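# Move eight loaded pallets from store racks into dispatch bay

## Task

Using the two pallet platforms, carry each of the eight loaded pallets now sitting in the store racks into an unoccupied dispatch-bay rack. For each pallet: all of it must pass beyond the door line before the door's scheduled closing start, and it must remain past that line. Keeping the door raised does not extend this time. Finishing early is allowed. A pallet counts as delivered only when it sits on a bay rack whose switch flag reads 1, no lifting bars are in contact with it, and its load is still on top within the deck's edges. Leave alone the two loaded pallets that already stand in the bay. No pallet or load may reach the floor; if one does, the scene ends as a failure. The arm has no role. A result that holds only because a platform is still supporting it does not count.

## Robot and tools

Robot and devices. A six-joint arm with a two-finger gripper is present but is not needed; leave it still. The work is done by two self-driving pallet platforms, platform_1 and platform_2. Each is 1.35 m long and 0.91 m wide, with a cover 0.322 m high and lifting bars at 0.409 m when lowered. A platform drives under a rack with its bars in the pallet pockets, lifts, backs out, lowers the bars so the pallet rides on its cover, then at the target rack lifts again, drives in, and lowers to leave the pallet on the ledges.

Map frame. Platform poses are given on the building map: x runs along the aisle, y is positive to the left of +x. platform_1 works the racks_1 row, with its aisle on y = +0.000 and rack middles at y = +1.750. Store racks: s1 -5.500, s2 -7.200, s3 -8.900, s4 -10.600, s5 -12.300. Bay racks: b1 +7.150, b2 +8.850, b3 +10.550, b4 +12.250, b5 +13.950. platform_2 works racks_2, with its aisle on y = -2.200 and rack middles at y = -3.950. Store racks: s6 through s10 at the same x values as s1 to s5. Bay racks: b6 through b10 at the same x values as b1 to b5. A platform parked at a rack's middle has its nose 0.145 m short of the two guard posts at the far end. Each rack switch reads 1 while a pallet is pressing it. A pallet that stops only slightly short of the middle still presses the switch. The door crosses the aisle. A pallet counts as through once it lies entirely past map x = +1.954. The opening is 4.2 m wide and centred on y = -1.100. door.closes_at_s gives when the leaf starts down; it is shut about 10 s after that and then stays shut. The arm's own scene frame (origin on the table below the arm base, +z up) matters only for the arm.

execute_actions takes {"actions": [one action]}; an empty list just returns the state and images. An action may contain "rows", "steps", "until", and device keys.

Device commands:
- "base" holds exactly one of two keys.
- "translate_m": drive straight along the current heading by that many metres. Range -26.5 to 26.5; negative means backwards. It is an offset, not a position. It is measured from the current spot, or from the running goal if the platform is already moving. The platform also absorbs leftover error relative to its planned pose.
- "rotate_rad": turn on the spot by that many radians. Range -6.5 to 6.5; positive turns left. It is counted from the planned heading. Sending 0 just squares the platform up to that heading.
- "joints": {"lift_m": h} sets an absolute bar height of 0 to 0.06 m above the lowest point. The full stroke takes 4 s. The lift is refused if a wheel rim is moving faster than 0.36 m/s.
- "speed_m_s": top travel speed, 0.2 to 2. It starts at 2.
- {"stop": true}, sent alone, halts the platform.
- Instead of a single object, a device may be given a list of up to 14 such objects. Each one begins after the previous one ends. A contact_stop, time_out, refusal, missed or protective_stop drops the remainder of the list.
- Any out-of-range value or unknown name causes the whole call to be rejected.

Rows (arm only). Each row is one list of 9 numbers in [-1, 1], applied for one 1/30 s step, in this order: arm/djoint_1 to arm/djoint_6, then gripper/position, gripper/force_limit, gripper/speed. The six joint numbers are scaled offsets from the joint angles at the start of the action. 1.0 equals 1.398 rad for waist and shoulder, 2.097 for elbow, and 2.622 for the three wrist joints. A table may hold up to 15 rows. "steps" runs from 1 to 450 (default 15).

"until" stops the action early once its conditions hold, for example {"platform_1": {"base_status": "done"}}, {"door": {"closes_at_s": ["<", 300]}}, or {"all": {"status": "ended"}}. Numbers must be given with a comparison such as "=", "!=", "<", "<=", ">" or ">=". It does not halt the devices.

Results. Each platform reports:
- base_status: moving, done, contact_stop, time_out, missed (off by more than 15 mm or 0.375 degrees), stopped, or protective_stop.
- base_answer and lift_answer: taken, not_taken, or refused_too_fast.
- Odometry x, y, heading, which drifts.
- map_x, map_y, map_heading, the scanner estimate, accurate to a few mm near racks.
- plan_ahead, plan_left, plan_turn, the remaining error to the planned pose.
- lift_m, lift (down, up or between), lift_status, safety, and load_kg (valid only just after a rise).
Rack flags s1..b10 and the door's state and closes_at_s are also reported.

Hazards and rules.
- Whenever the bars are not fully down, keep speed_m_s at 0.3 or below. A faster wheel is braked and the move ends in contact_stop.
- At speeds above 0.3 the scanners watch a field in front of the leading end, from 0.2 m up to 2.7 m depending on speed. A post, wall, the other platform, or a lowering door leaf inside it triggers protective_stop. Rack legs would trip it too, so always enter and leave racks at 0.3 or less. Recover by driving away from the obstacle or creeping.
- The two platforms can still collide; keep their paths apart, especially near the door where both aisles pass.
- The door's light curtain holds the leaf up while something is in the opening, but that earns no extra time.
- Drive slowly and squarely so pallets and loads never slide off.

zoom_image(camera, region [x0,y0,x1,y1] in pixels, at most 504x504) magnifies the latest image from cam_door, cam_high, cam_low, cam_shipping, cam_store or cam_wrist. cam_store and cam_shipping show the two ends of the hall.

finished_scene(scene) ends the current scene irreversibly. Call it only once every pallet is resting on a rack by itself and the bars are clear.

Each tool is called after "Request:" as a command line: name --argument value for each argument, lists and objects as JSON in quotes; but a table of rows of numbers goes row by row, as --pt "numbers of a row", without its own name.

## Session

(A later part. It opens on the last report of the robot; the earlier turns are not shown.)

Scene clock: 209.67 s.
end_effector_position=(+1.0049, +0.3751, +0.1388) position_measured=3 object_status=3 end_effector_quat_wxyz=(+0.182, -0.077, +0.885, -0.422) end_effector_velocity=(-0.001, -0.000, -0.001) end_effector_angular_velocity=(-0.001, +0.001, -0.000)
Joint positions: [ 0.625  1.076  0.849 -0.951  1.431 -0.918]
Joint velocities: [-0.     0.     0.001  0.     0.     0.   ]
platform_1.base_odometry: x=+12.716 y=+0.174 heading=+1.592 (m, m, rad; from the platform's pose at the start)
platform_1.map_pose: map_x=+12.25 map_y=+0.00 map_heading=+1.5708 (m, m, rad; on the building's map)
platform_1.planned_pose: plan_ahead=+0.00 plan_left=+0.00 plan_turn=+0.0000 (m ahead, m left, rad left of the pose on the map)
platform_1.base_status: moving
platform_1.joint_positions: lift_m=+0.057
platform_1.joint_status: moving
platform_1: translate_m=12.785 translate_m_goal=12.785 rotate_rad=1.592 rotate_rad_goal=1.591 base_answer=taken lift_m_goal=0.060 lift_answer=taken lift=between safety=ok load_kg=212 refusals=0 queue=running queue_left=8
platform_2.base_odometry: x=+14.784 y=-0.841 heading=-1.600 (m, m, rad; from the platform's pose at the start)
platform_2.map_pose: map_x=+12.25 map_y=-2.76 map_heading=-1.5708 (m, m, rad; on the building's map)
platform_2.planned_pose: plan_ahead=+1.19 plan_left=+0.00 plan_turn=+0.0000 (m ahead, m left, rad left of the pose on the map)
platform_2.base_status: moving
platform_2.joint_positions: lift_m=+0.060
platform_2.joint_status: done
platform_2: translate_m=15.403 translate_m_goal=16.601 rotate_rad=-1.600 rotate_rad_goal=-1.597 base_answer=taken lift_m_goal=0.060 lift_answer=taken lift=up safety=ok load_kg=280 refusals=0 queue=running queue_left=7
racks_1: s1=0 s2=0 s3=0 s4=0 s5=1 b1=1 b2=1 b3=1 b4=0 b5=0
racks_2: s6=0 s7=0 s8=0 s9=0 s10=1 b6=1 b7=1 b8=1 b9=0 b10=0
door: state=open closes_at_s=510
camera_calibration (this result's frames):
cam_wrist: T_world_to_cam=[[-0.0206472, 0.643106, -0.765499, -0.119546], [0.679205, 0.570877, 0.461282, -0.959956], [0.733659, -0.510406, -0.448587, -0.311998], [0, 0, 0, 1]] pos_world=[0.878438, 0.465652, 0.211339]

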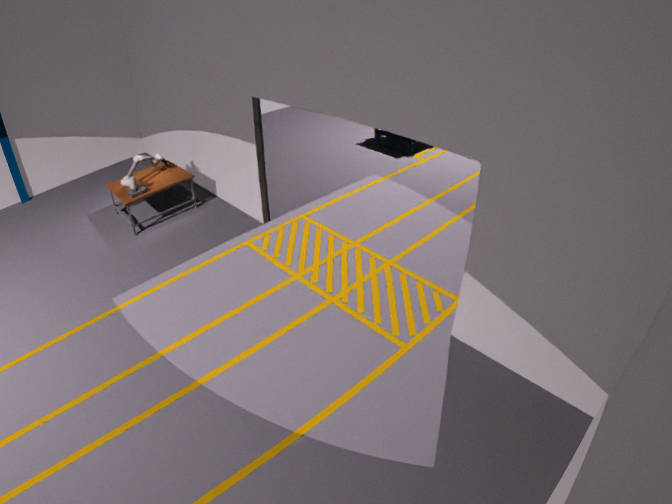

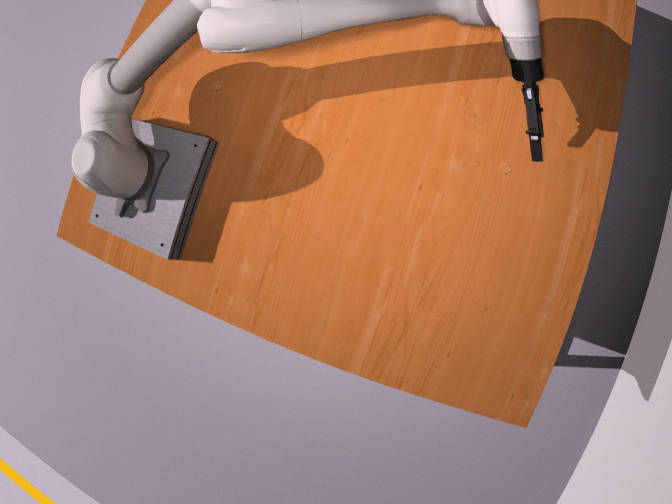

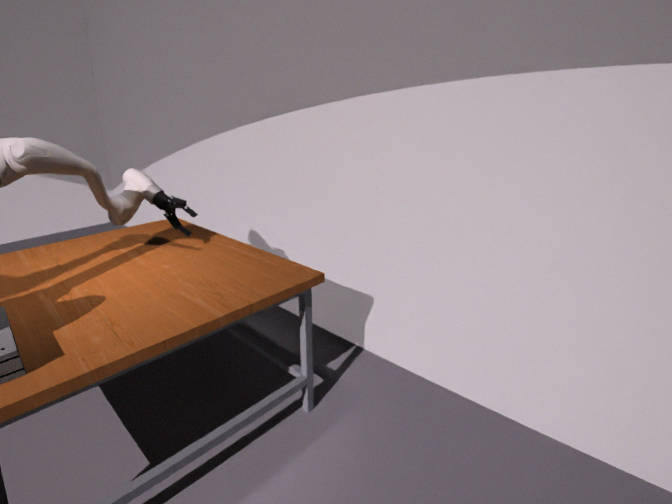

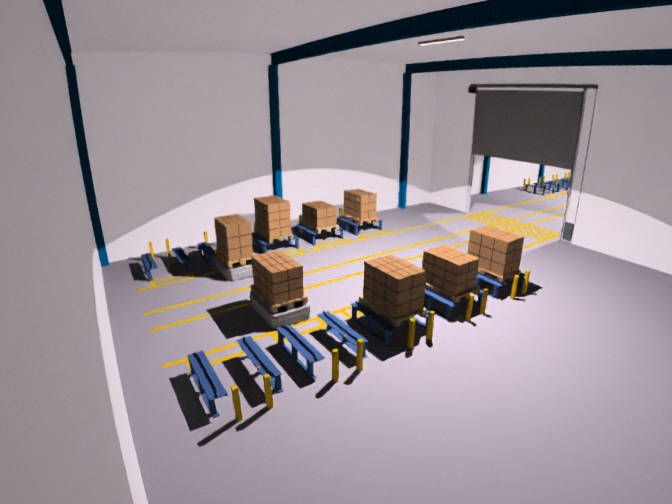

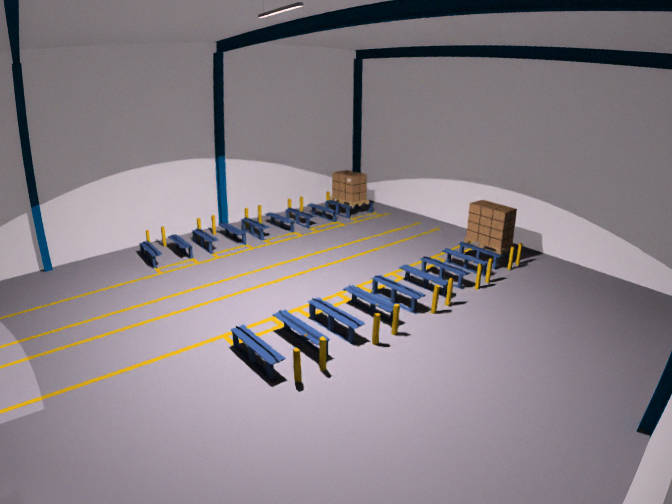

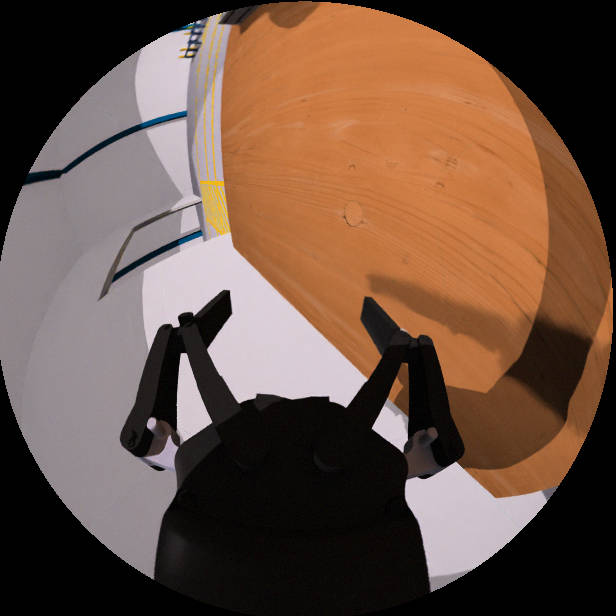

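Request:
execute_actions --actions '[{"steps":450,"until":{"platform_1":{"queue_left":["<=",5],"map_y":["<",1.06],"lift":"down"}}}]'

Request:
execute_actions --actions '[{"platform_1":{"speed_m_s":2},"steps":450,"until":{"platform_1":{"queue":["!=","running"]}}}]'

Scene clock: 221.70 s.
end_effector_position=(+1.0049, +0.3751, +0.1388) position_measured=3 object_status=3 end_effector_quat_wxyz=(+0.182, -0.077, +0.885, -0.422) end_effector_velocity=(-0.001, +0.000, +0.001) end_effector_angular_velocity=(+0.001, +0.001, -0.002)
Joint positions: [ 0.625  1.076  0.849 -0.951  1.431 -0.918]
Joint velocities: [ 0.    -0.001  0.     0.002  0.002 -0.   ]
platform_1.base_odometry: x=+12.693 y=+1.231 heading=+1.592 (m, m, rad; from the platform's pose at the start)
platform_1.map_pose: map_x=+12.25 map_y=+1.05 map_heading=+1.5708 (m, m, rad; on the building's map)
platform_1.planned_pose: plan_ahead=-1.05 plan_left=+0.00 plan_turn=+0.0000 (m ahead, m left, rad left of the pose on the map)
platform_1.base_status: moving
platform_1.joint_positions: lift_m=+0.000
platform_1.joint_status: done
platform_1: translate_m=13.832 translate_m_goal=12.786 rotate_rad=1.592 rotate_rad_goal=1.590 base_answer=taken lift_m_goal=0.000 lift_answer=taken lift=down safety=ok load_kg=-49 refusals=0 queue=running queue_left=5
platform_2.base_odometry: x=+14.790 y=-0.585 heading=-1.598 (m, m, rad; from the platform's pose at the start)
platform_2.map_pose: map_x=+12.25 map_y=-2.48 map_heading=-1.5708 (m, m, rad; on the building's map)
platform_2.planned_pose: plan_ahead=-0.28 plan_left=+0.00 plan_turn=+0.0000 (m ahead, m left, rad left of the pose on the map)
platform_2.base_status: moving
platform_2.joint_positions: lift_m=+0.000
platform_2.joint_status: done
platform_2: translate_m=15.127 translate_m_goal=14.852 rotate_rad=-1.598 rotate_rad_goal=-1.599 base_answer=taken lift_m_goal=0.000 lift_answer=taken lift=down safety=ok load_kg=-49 refusals=0 queue=running queue_left=5
racks_1: s1=0 s2=0 s3=0 s4=0 s5=1 b1=1 b2=1 b3=1 b4=1 b5=0
racks_2: s6=0 s7=0 s8=0 s9=0 s10=1 b6=1 b7=1 b8=1 b9=1 b10=0
door: state=open closes_at_s=510
camera_calibration (this result's frames):
cam_wrist: T_world_to_cam=[[-0.020647, 0.643106, -0.765499, -0.119546], [0.679205, 0.570877, 0.461282, -0.959956], [0.733659, -0.510406, -0.448587, -0.311998], [0, 0, 0, 1]] pos_world=[0.878438, 0.465652, 0.211339]

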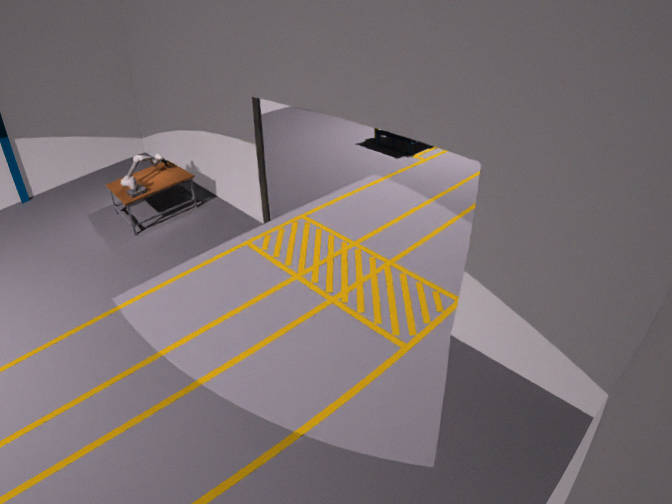

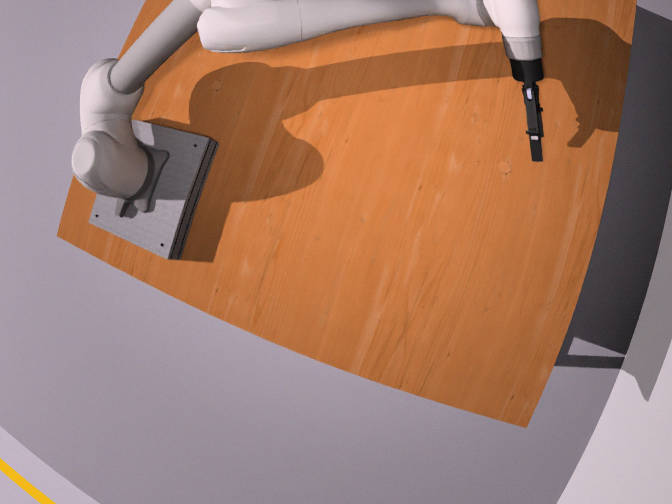

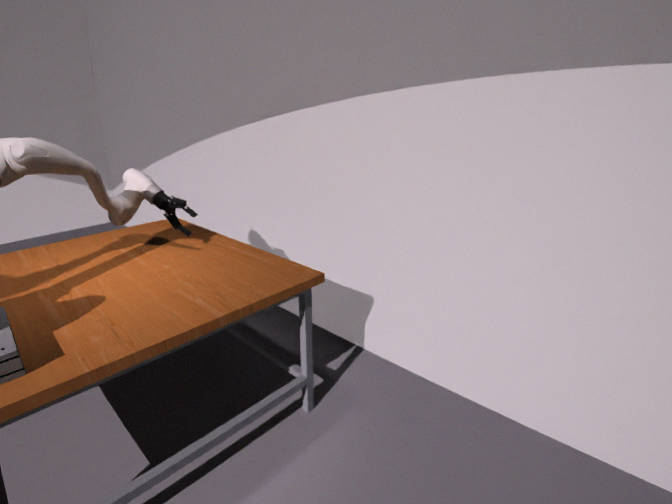

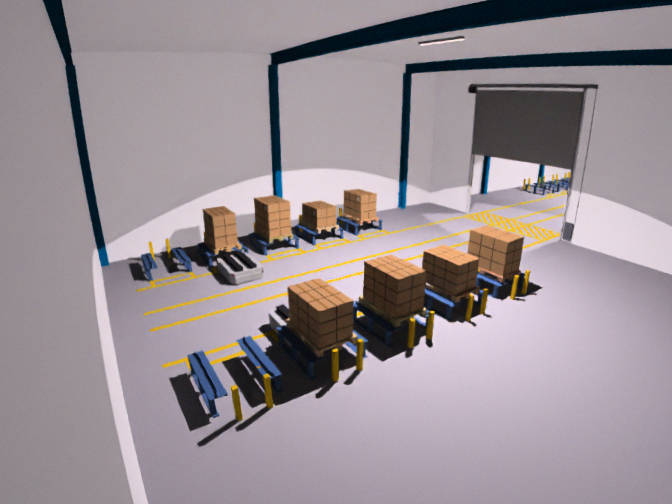

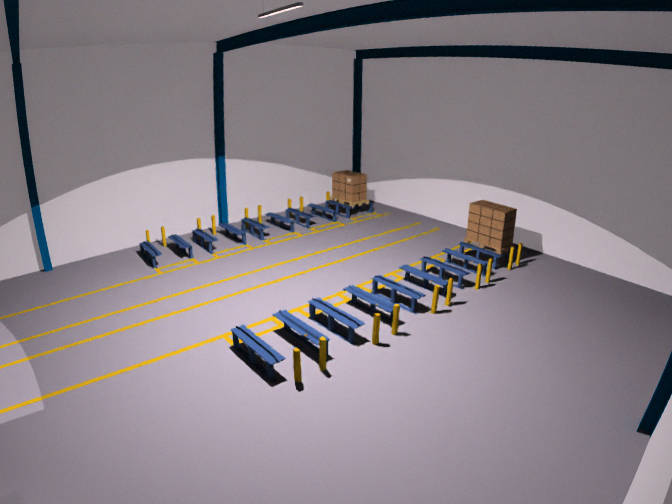

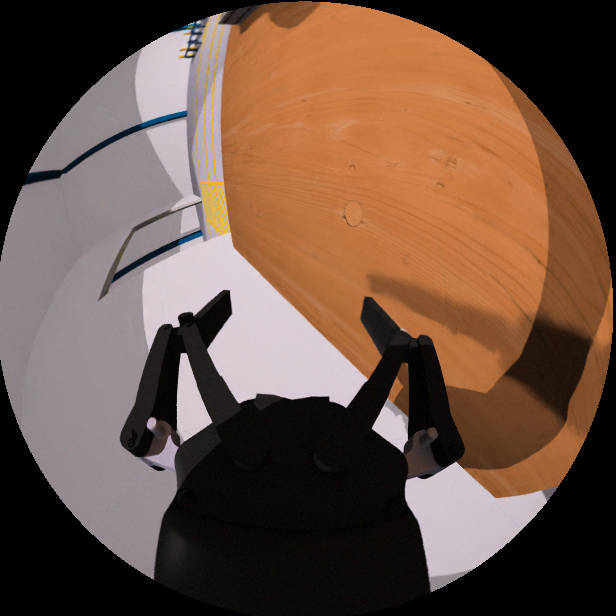

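Scene clock: 236.70 s.
end_effector_position=(+1.0049, +0.3751, +0.1388) position_measured=3 object_status=3 end_effector_quat_wxyz=(+0.182, -0.077, +0.885, -0.422) end_effector_velocity=(+0.000, -0.000, +0.001) end_effector_angular_velocity=(-0.001, -0.002, -0.000)
Joint positions: [ 0.625  1.076  0.849 -0.951  1.431 -0.918]
Joint velocities: [-0.    -0.     0.    -0.002 -0.     0.002]
platform_1.base_odometry: x=+1.290 y=-0.055 heading=+0.039 (m, m, rad; from the platform's pose at the start)
platform_1.map_pose: map_x=+0.72 map_y=+0.03 map_heading=+0.0262 (m, m, rad; on the building's map)
platform_1.planned_pose: plan_ahead=-13.02 plan_left=+0.31 plan_turn=-0.0262 (m ahead, m left, rad left of the pose on the map)
platform_1.base_status: moving
platform_1.joint_positions: lift_m=+0.000
platform_1.joint_status: done
platform_1: translate_m=1.292 translate_m_goal=-11.764 rotate_rad=0.041 rotate_rad_goal=0.042 base_answer=taken lift_m_goal=0.000 lift_answer=taken lift=down safety=ok load_kg=-49 refusals=0 queue=running queue_left=3
platform_2.base_odometry: x=+0.576 y=+0.118 heading=-0.020 (m, m, rad; from the platform's pose at the start)
platform_2.map_pose: map_x=-2.03 map_y=-2.20 map_heading=-0.0044 (m, m, rad; on the building's map)
platform_2.planned_pose: plan_ahead=-10.27 plan_left=-0.05 plan_turn=+0.0043 (m ahead, m left, rad left of the pose on the map)
platform_2.base_status: moving
platform_2.joint_positions: lift_m=+0.000
platform_2.joint_status: done
platform_2: translate_m=0.557 translate_m_goal=-9.698 rotate_rad=-0.017 rotate_rad_goal=-0.015 base_answer=taken lift_m_goal=0.000 lift_answer=taken lift=down safety=ok load_kg=-49 refusals=0 queue=running queue_left=3
racks_1: s1=0 s2=0 s3=0 s4=0 s5=1 b1=1 b2=1 b3=1 b4=1 b5=0
racks_2: s6=0 s7=0 s8=0 s9=0 s10=1 b6=1 b7=1 b8=1 b9=1 b10=0
door: state=open closes_at_s=510
camera_calibration (this result's frames):
cam_wrist: T_world_to_cam=[[-0.0206474, 0.643106, -0.765499, -0.119546], [0.679204, 0.570877, 0.461282, -0.959956], [0.733659, -0.510406, -0.448587, -0.311998], [0, 0, 0, 1]] pos_world=[0.878438, 0.465652, 0.211339]

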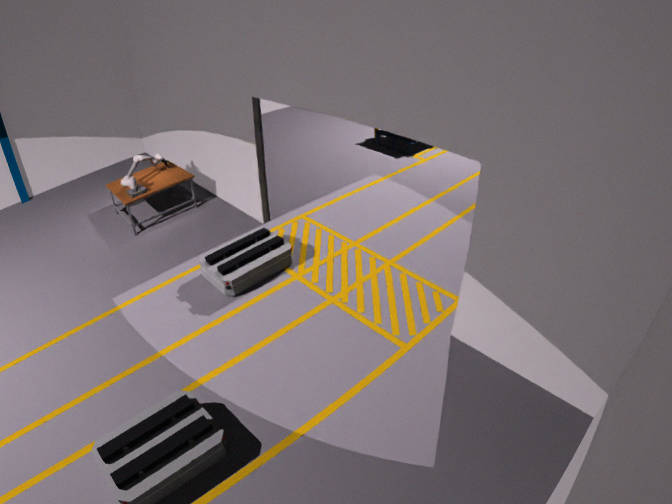

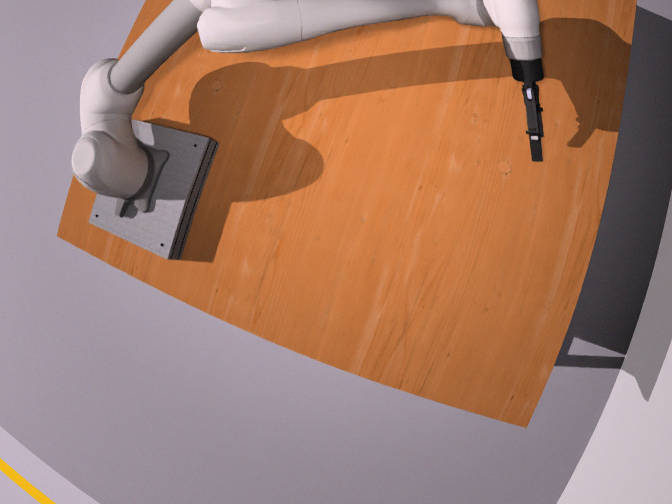

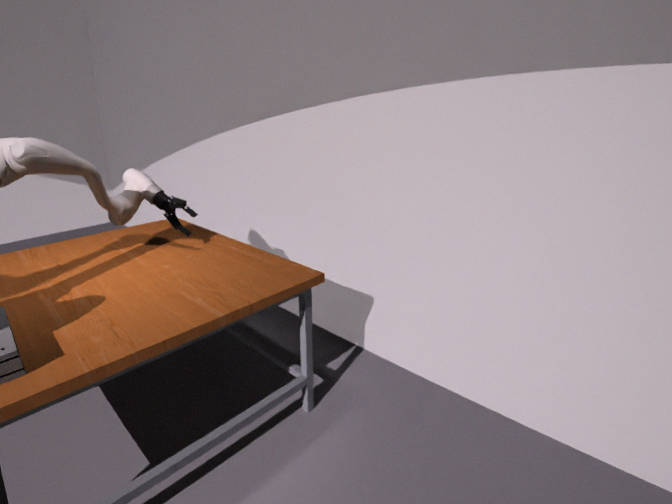

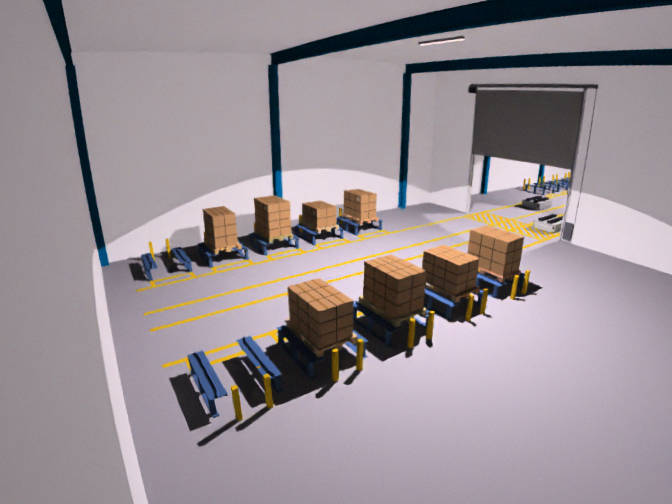

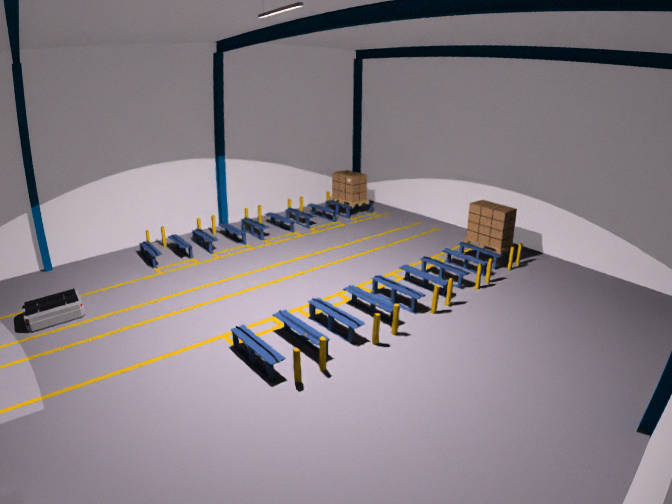

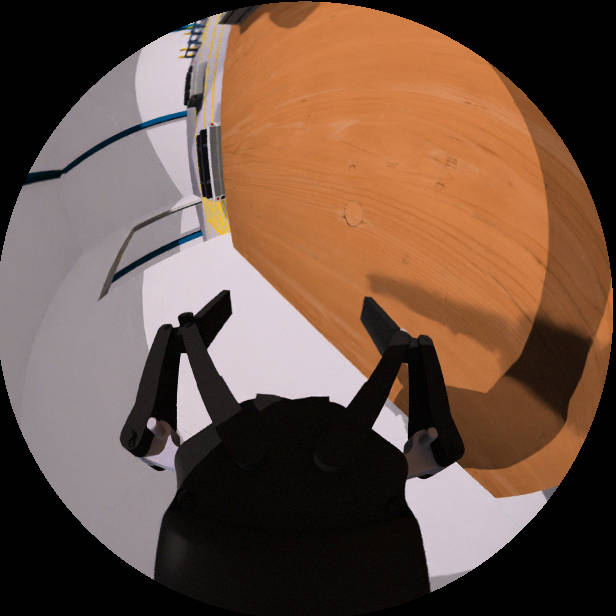

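Request:
execute_actions --actions '[{"steps":450,"until":{"platform_2":{"queue":["!=","running"]}}}]'

Scene clock: 251.93 s.
end_effector_position=(+1.0049, +0.3751, +0.1388) position_measured=3 object_status=3 end_effector_quat_wxyz=(+0.182, -0.077, +0.885, -0.422) end_effector_velocity=(-0.000, +0.000, +0.000) end_effector_angular_velocity=(+0.001, +0.000, -0.000)
Joint positions: [ 0.625  1.076  0.849 -0.951  1.431 -0.918]
Joint velocities: [-0.    -0.    -0.     0.001 -0.    -0.   ]
platform_1.base_odometry: x=-11.826 y=+0.005 heading=+1.595 (m, m, rad; from the platform's pose at the start)
platform_1.map_pose: map_x=-12.30 map_y=+0.43 map_heading=+1.5752 (m, m, rad; on the building's map)
platform_1.planned_pose: plan_ahead=+1.32 plan_left=-0.01 plan_turn=-0.0043 (m ahead, m left, rad left of the pose on the map)
platform_1.base_status: moving
platform_1.joint_positions: lift_m=+0.026
platform_1.joint_status: moving
platform_1: translate_m=-11.330 translate_m_goal=-10.004 rotate_rad=1.595 rotate_rad_goal=1.594 base_answer=taken lift_m_goal=0.028 lift_answer=taken lift=between safety=ok load_kg=2 refusals=0 queue=running queue_left=1
platform_2.base_odometry: x=-9.776 y=-0.475 heading=-1.599 (m, m, rad; from the platform's pose at the start)
platform_2.map_pose: map_x=-12.30 map_y=-3.04 map_heading=-1.5708 (m, m, rad; on the building's map)
platform_2.planned_pose: plan_ahead=+0.91 plan_left=+0.00 plan_turn=+0.0000 (m ahead, m left, rad left of the pose on the map)
platform_2.base_status: moving
platform_2.joint_positions: lift_m=+0.028
platform_2.joint_status: done
platform_2: translate_m=-8.865 translate_m_goal=-7.958 rotate_rad=-1.599 rotate_rad_goal=-1.598 base_answer=taken lift_m_goal=0.028 lift_answer=taken lift=between safety=ok load_kg=1 refusals=0 queue=running queue_left=1
racks_1: s1=0 s2=0 s3=0 s4=0 s5=1 b1=1 b2=1 b3=1 b4=1 b5=0
racks_2: s6=0 s7=0 s8=0 s9=0 s10=1 b6=1 b7=1 b8=1 b9=1 b10=0
door: state=open closes_at_s=510
camera_calibration (this result's frames):
cam_wrist: T_world_to_cam=[[-0.020647, 0.643106, -0.765499, -0.119546], [0.679204, 0.570877, 0.461282, -0.959956], [0.733659, -0.510406, -0.448587, -0.311998], [0, 0, 0, 1]] pos_world=[0.878438, 0.465652, 0.211339]

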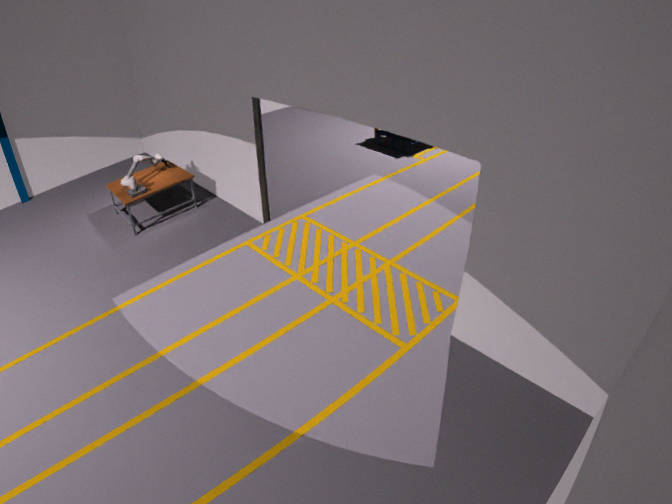

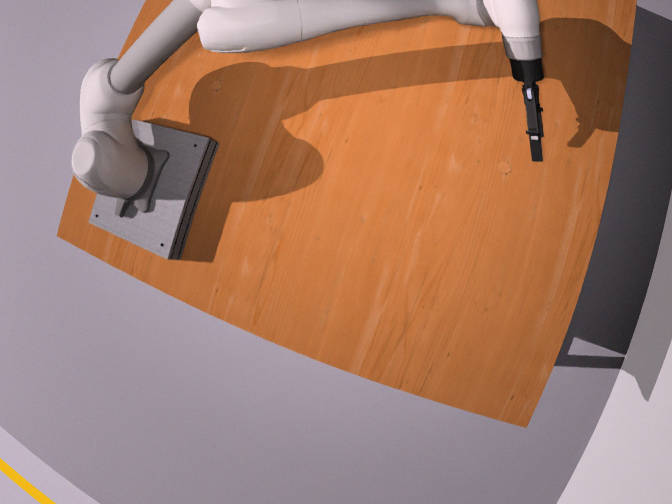

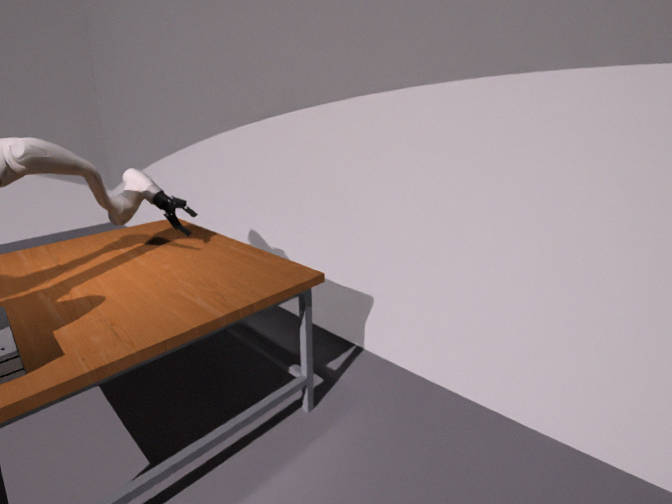

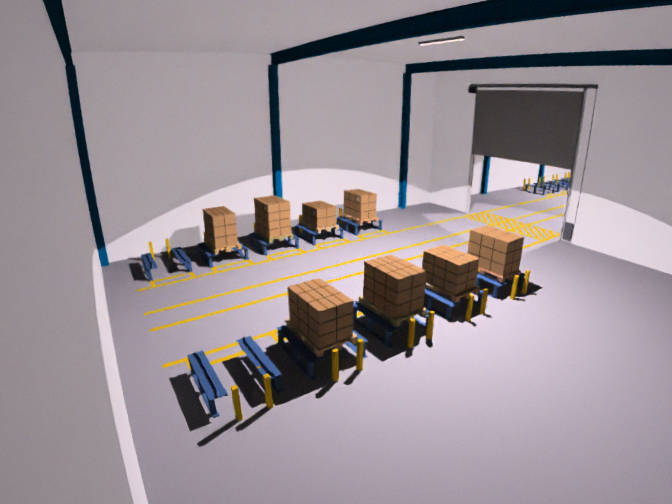

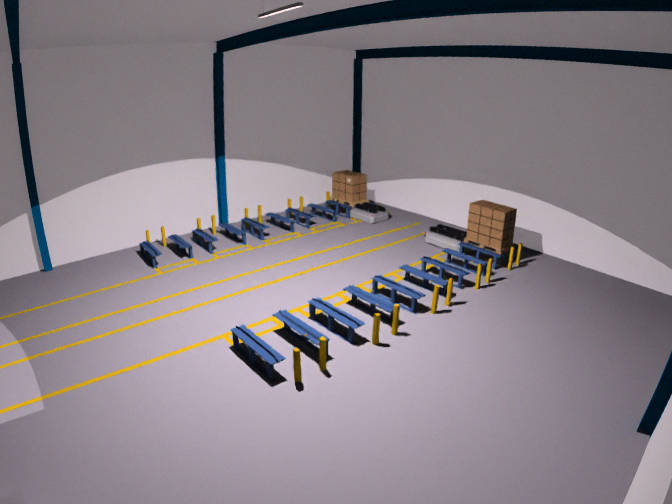

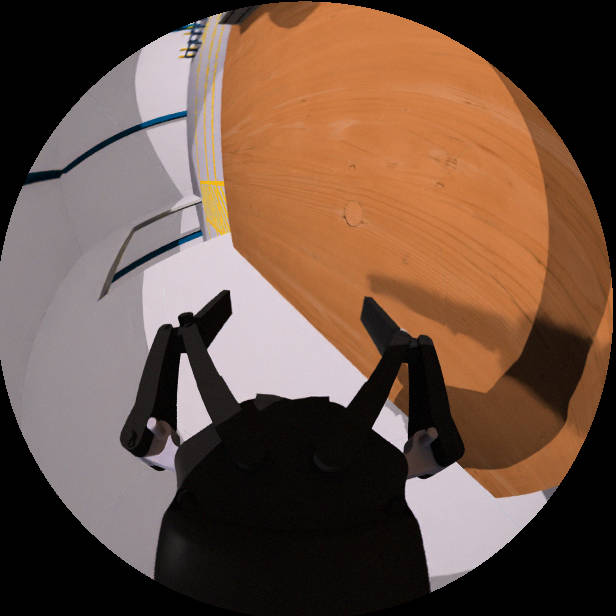

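Request:
execute_actions --actions '[{"steps":300,"until":{"platform_2":{"queue_left":["<=",0],"base_status":["!=","moving"]}}}]'

Scene clock: 255.50 s.
end_effector_position=(+1.0049, +0.3751, +0.1388) position_measured=3 object_status=3 end_effector_quat_wxyz=(+0.182, -0.077, +0.885, -0.422) end_effector_velocity=(-0.000, +0.000, -0.000) end_effector_angular_velocity=(+0.001, -0.001, -0.000)
Joint positions: [ 0.625  1.076  0.849 -0.951  1.431 -0.918]
Joint velocities: [ 0.    -0.     0.001  0.    -0.     0.001]
platform_1.base_odometry: x=-11.851 y=+1.075 heading=+1.592 (m, m, rad; from the platform's pose at the start)
platform_1.map_pose: map_x=-12.30 map_y=+1.50 map_heading=+1.5708 (m, m, rad; on the building's map)
platform_1.planned_pose: plan_ahead=+0.25 plan_left=+0.00 plan_turn=+0.0000 (m ahead, m left, rad left of the pose on the map)
platform_1.base_status: moving
platform_1.joint_positions: lift_m=+0.028
platform_1.joint_status: done
platform_1: translate_m=-10.260 translate_m_goal=-10.004 rotate_rad=1.592 rotate_rad_goal=1.591 base_answer=taken lift_m_goal=0.028 lift_answer=taken lift=between safety=ok load_kg=0 refusals=0 queue=running queue_left=1
platform_2.base_odometry: x=-9.801 y=-1.391 heading=-1.598 (m, m, rad; from the platform's pose at the start)
platform_2.map_pose: map_x=-12.30 map_y=-3.95 map_heading=-1.5708 (m, m, rad; on the building's map)
platform_2.planned_pose: plan_ahead=+0.00 plan_left=+0.00 plan_turn=+0.0000 (m ahead, m left, rad left of the pose on the map)
platform_2.base_status: done
platform_2.joint_positions: lift_m=+0.028
platform_2.joint_status: moving
platform_2: translate_m=-7.958 translate_m_goal=-7.958 rotate_rad=-1.598 rotate_rad_goal=-1.597 base_answer=taken lift_m_goal=0.060 lift_answer=taken lift=between safety=ok load_kg=1 refusals=0 queue=running queue_left=0
racks_1: s1=0 s2=0 s3=0 s4=0 s5=1 b1=1 b2=1 b3=1 b4=1 b5=0
racks_2: s6=0 s7=0 s8=0 s9=0 s10=1 b6=1 b7=1 b8=1 b9=1 b10=0
door: state=open closes_at_s=510
camera_calibration (this result's frames):
cam_wrist: T_world_to_cam=[[-0.0206471, 0.643106, -0.765499, -0.119546], [0.679204, 0.570877, 0.461282, -0.959956], [0.733659, -0.510406, -0.448587, -0.311998], [0, 0, 0, 1]] pos_world=[0.878438, 0.465652, 0.211339]

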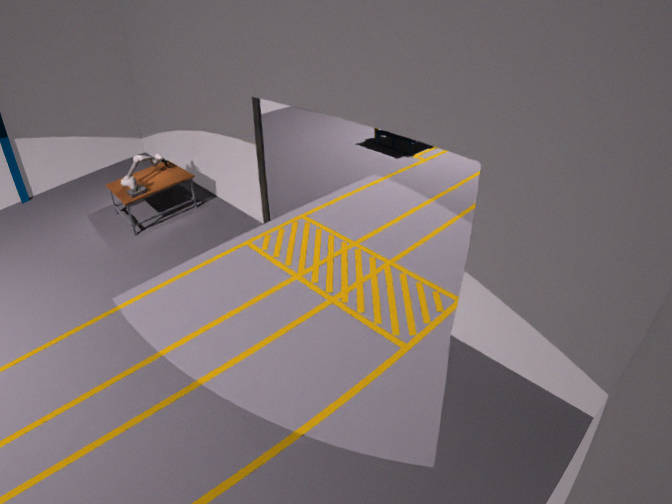

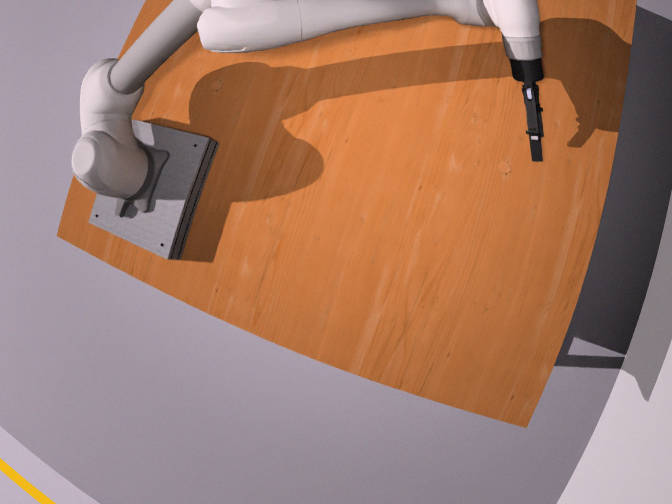

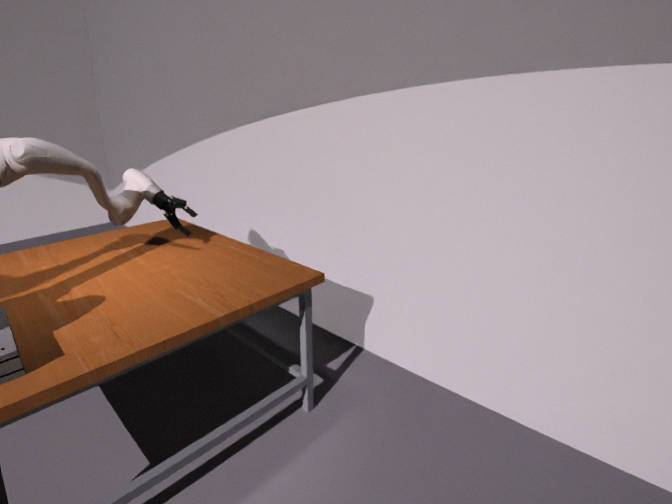

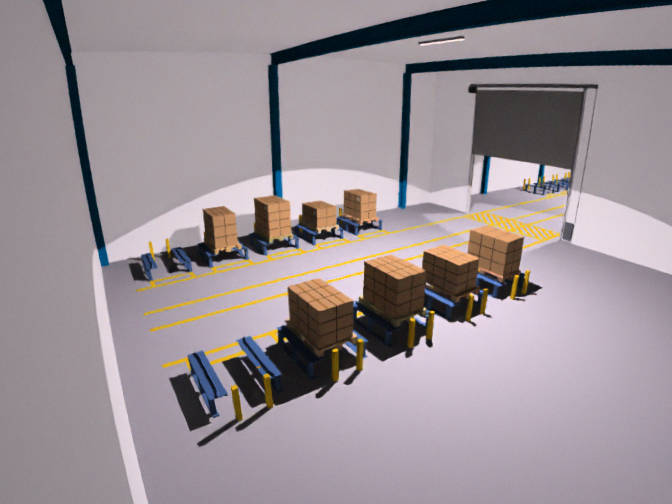

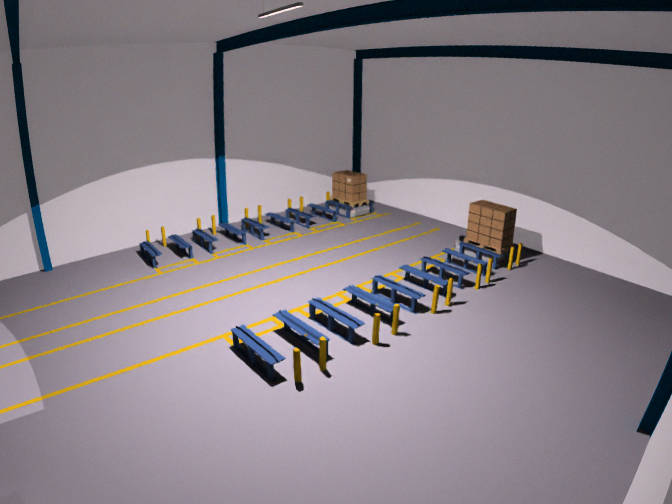

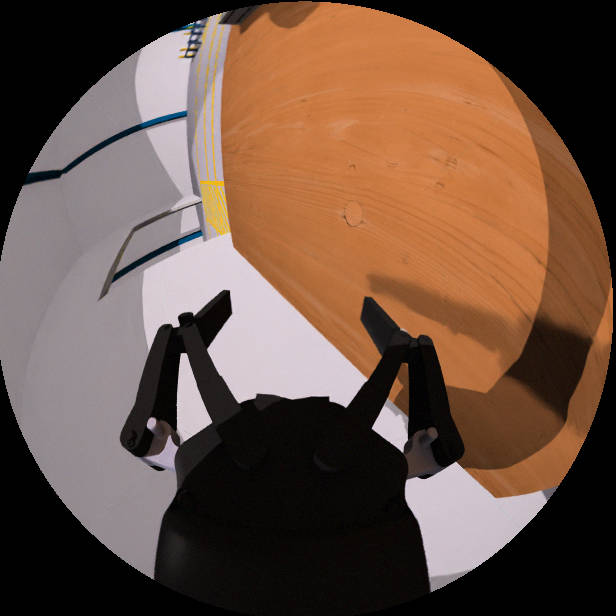

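Request:
execute_actions --actions '[{"platform_2":[{"joints":{"lift_m":0.06}},{"speed_m_s":0.3,"base":{"translate_m":-1.75}},{"speed_m_s":2,"joints":{"lift_m":0},"base":{"rotate_rad":1.5708}},{"base":{"translate_m":26.25}},{"joints":{"lift_m":0.06},"base":{"rotate_rad":-1.5708}},{"speed_m_s":0.3,"base":{"translate_m":1.75}},{"joints":{"lift_m":0.03}},{"joints":{"lift_m":0},"base":{"translate_m":-1.35}}],"steps":300,"until":{"platform_1":{"queue_left":["<=",0],"base_status":["!=","moving"]}}}]'

Scene clock: 257.27 s.
end_effector_position=(+1.0049, +0.3751, +0.1388) position_measured=3 object_status=3 end_effector_quat_wxyz=(+0.182, -0.077, +0.885, -0.422) end_effector_velocity=(+0.000, +0.000, +0.000) end_effector_angular_velocity=(-0.001, +0.001, +0.001)
Joint positions: [ 0.625  1.076  0.849 -0.951  1.431 -0.918]
Joint velocities: [ 0.    -0.    -0.    -0.    -0.    -0.001]
platform_1.base_odometry: x=-11.856 y=+1.331 heading=+1.592 (m, m, rad; from the platform's pose at the start)
platform_1.map_pose: map_x=-12.30 map_y=+1.75 map_heading=+1.5708 (m, m, rad; on the building's map)
platform_1.planned_pose: plan_ahead=+0.00 plan_left=+0.00 plan_turn=+0.0000 (m ahead, m left, rad left of the pose on the map)
platform_1.base_status: done
platform_1.joint_positions: lift_m=+0.028
platform_1.joint_status: moving
platform_1: translate_m=-10.014 translate_m_goal=-10.014 rotate_rad=1.592 rotate_rad_goal=1.591 base_answer=taken lift_m_goal=0.060 lift_answer=taken lift=between safety=ok load_kg=1 refusals=0 queue=running queue_left=0
platform_2.base_odometry: x=-9.801 y=-1.391 heading=-1.598 (m, m, rad; from the platform's pose at the start)
platform_2.map_pose: map_x=-12.30 map_y=-3.95 map_heading=-1.5708 (m, m, rad; on the building's map)
platform_2.planned_pose: plan_ahead=+0.00 plan_left=+0.00 plan_turn=+0.0000 (m ahead, m left, rad left of the pose on the map)
platform_2.base_status: done
platform_2.joint_positions: lift_m=+0.054
platform_2.joint_status: moving
platform_2: translate_m=-7.958 translate_m_goal=-7.958 rotate_rad=-1.598 rotate_rad_goal=-1.597 base_answer=taken lift_m_goal=0.060 lift_answer=taken lift=between safety=ok load_kg=309 refusals=0 queue=running queue_left=7
racks_1: s1=0 s2=0 s3=0 s4=0 s5=1 b1=1 b2=1 b3=1 b4=1 b5=0
racks_2: s6=0 s7=0 s8=0 s9=0 s10=0 b6=1 b7=1 b8=1 b9=1 b10=0
door: state=open closes_at_s=510
camera_calibration (this result's frames):
cam_wrist: T_world_to_cam=[[-0.0206471, 0.643106, -0.765499, -0.119546], [0.679204, 0.570877, 0.461282, -0.959956], [0.733659, -0.510406, -0.448587, -0.311998], [0, 0, 0, 1]] pos_world=[0.878438, 0.465652, 0.211339]

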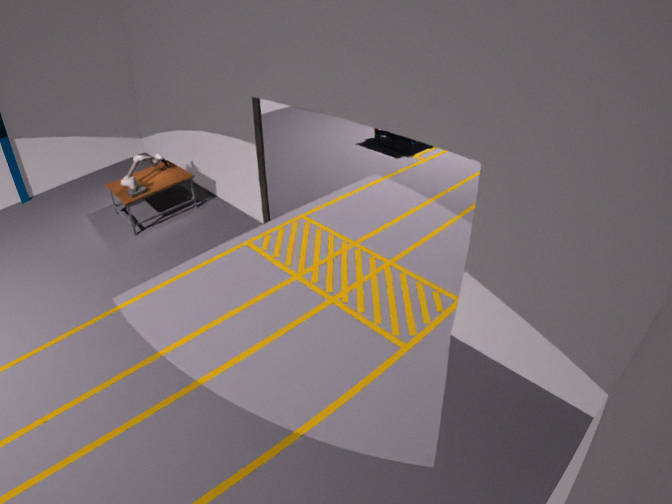

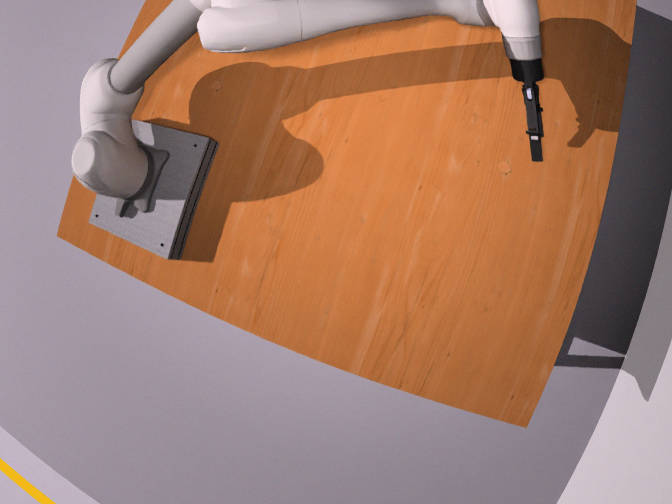

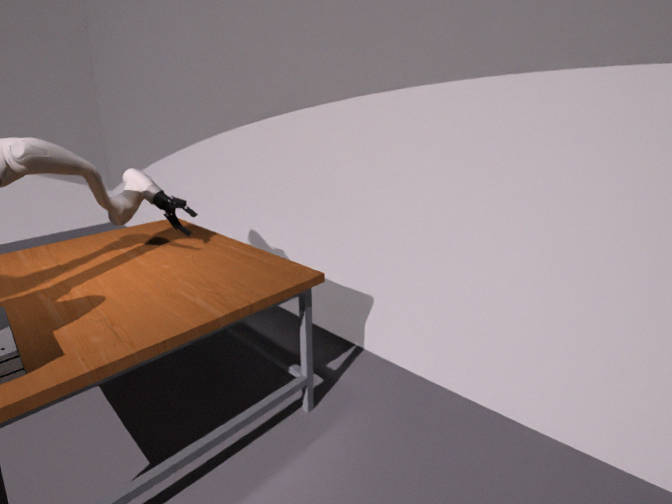

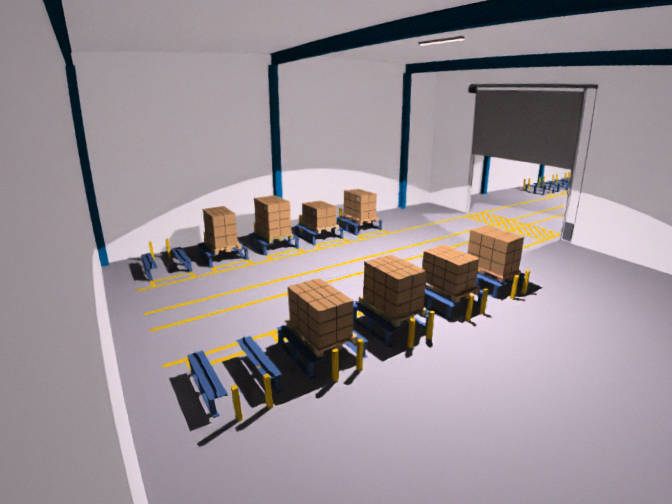

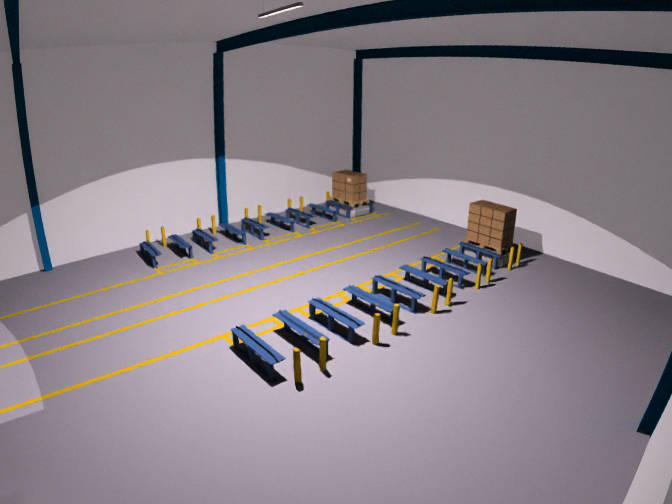

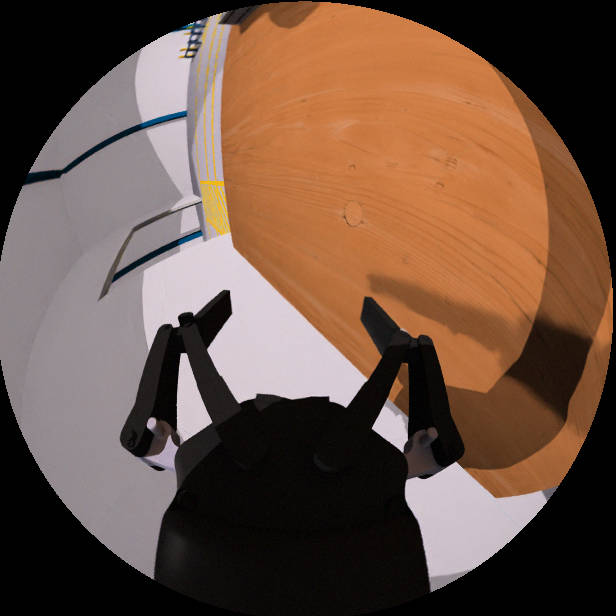

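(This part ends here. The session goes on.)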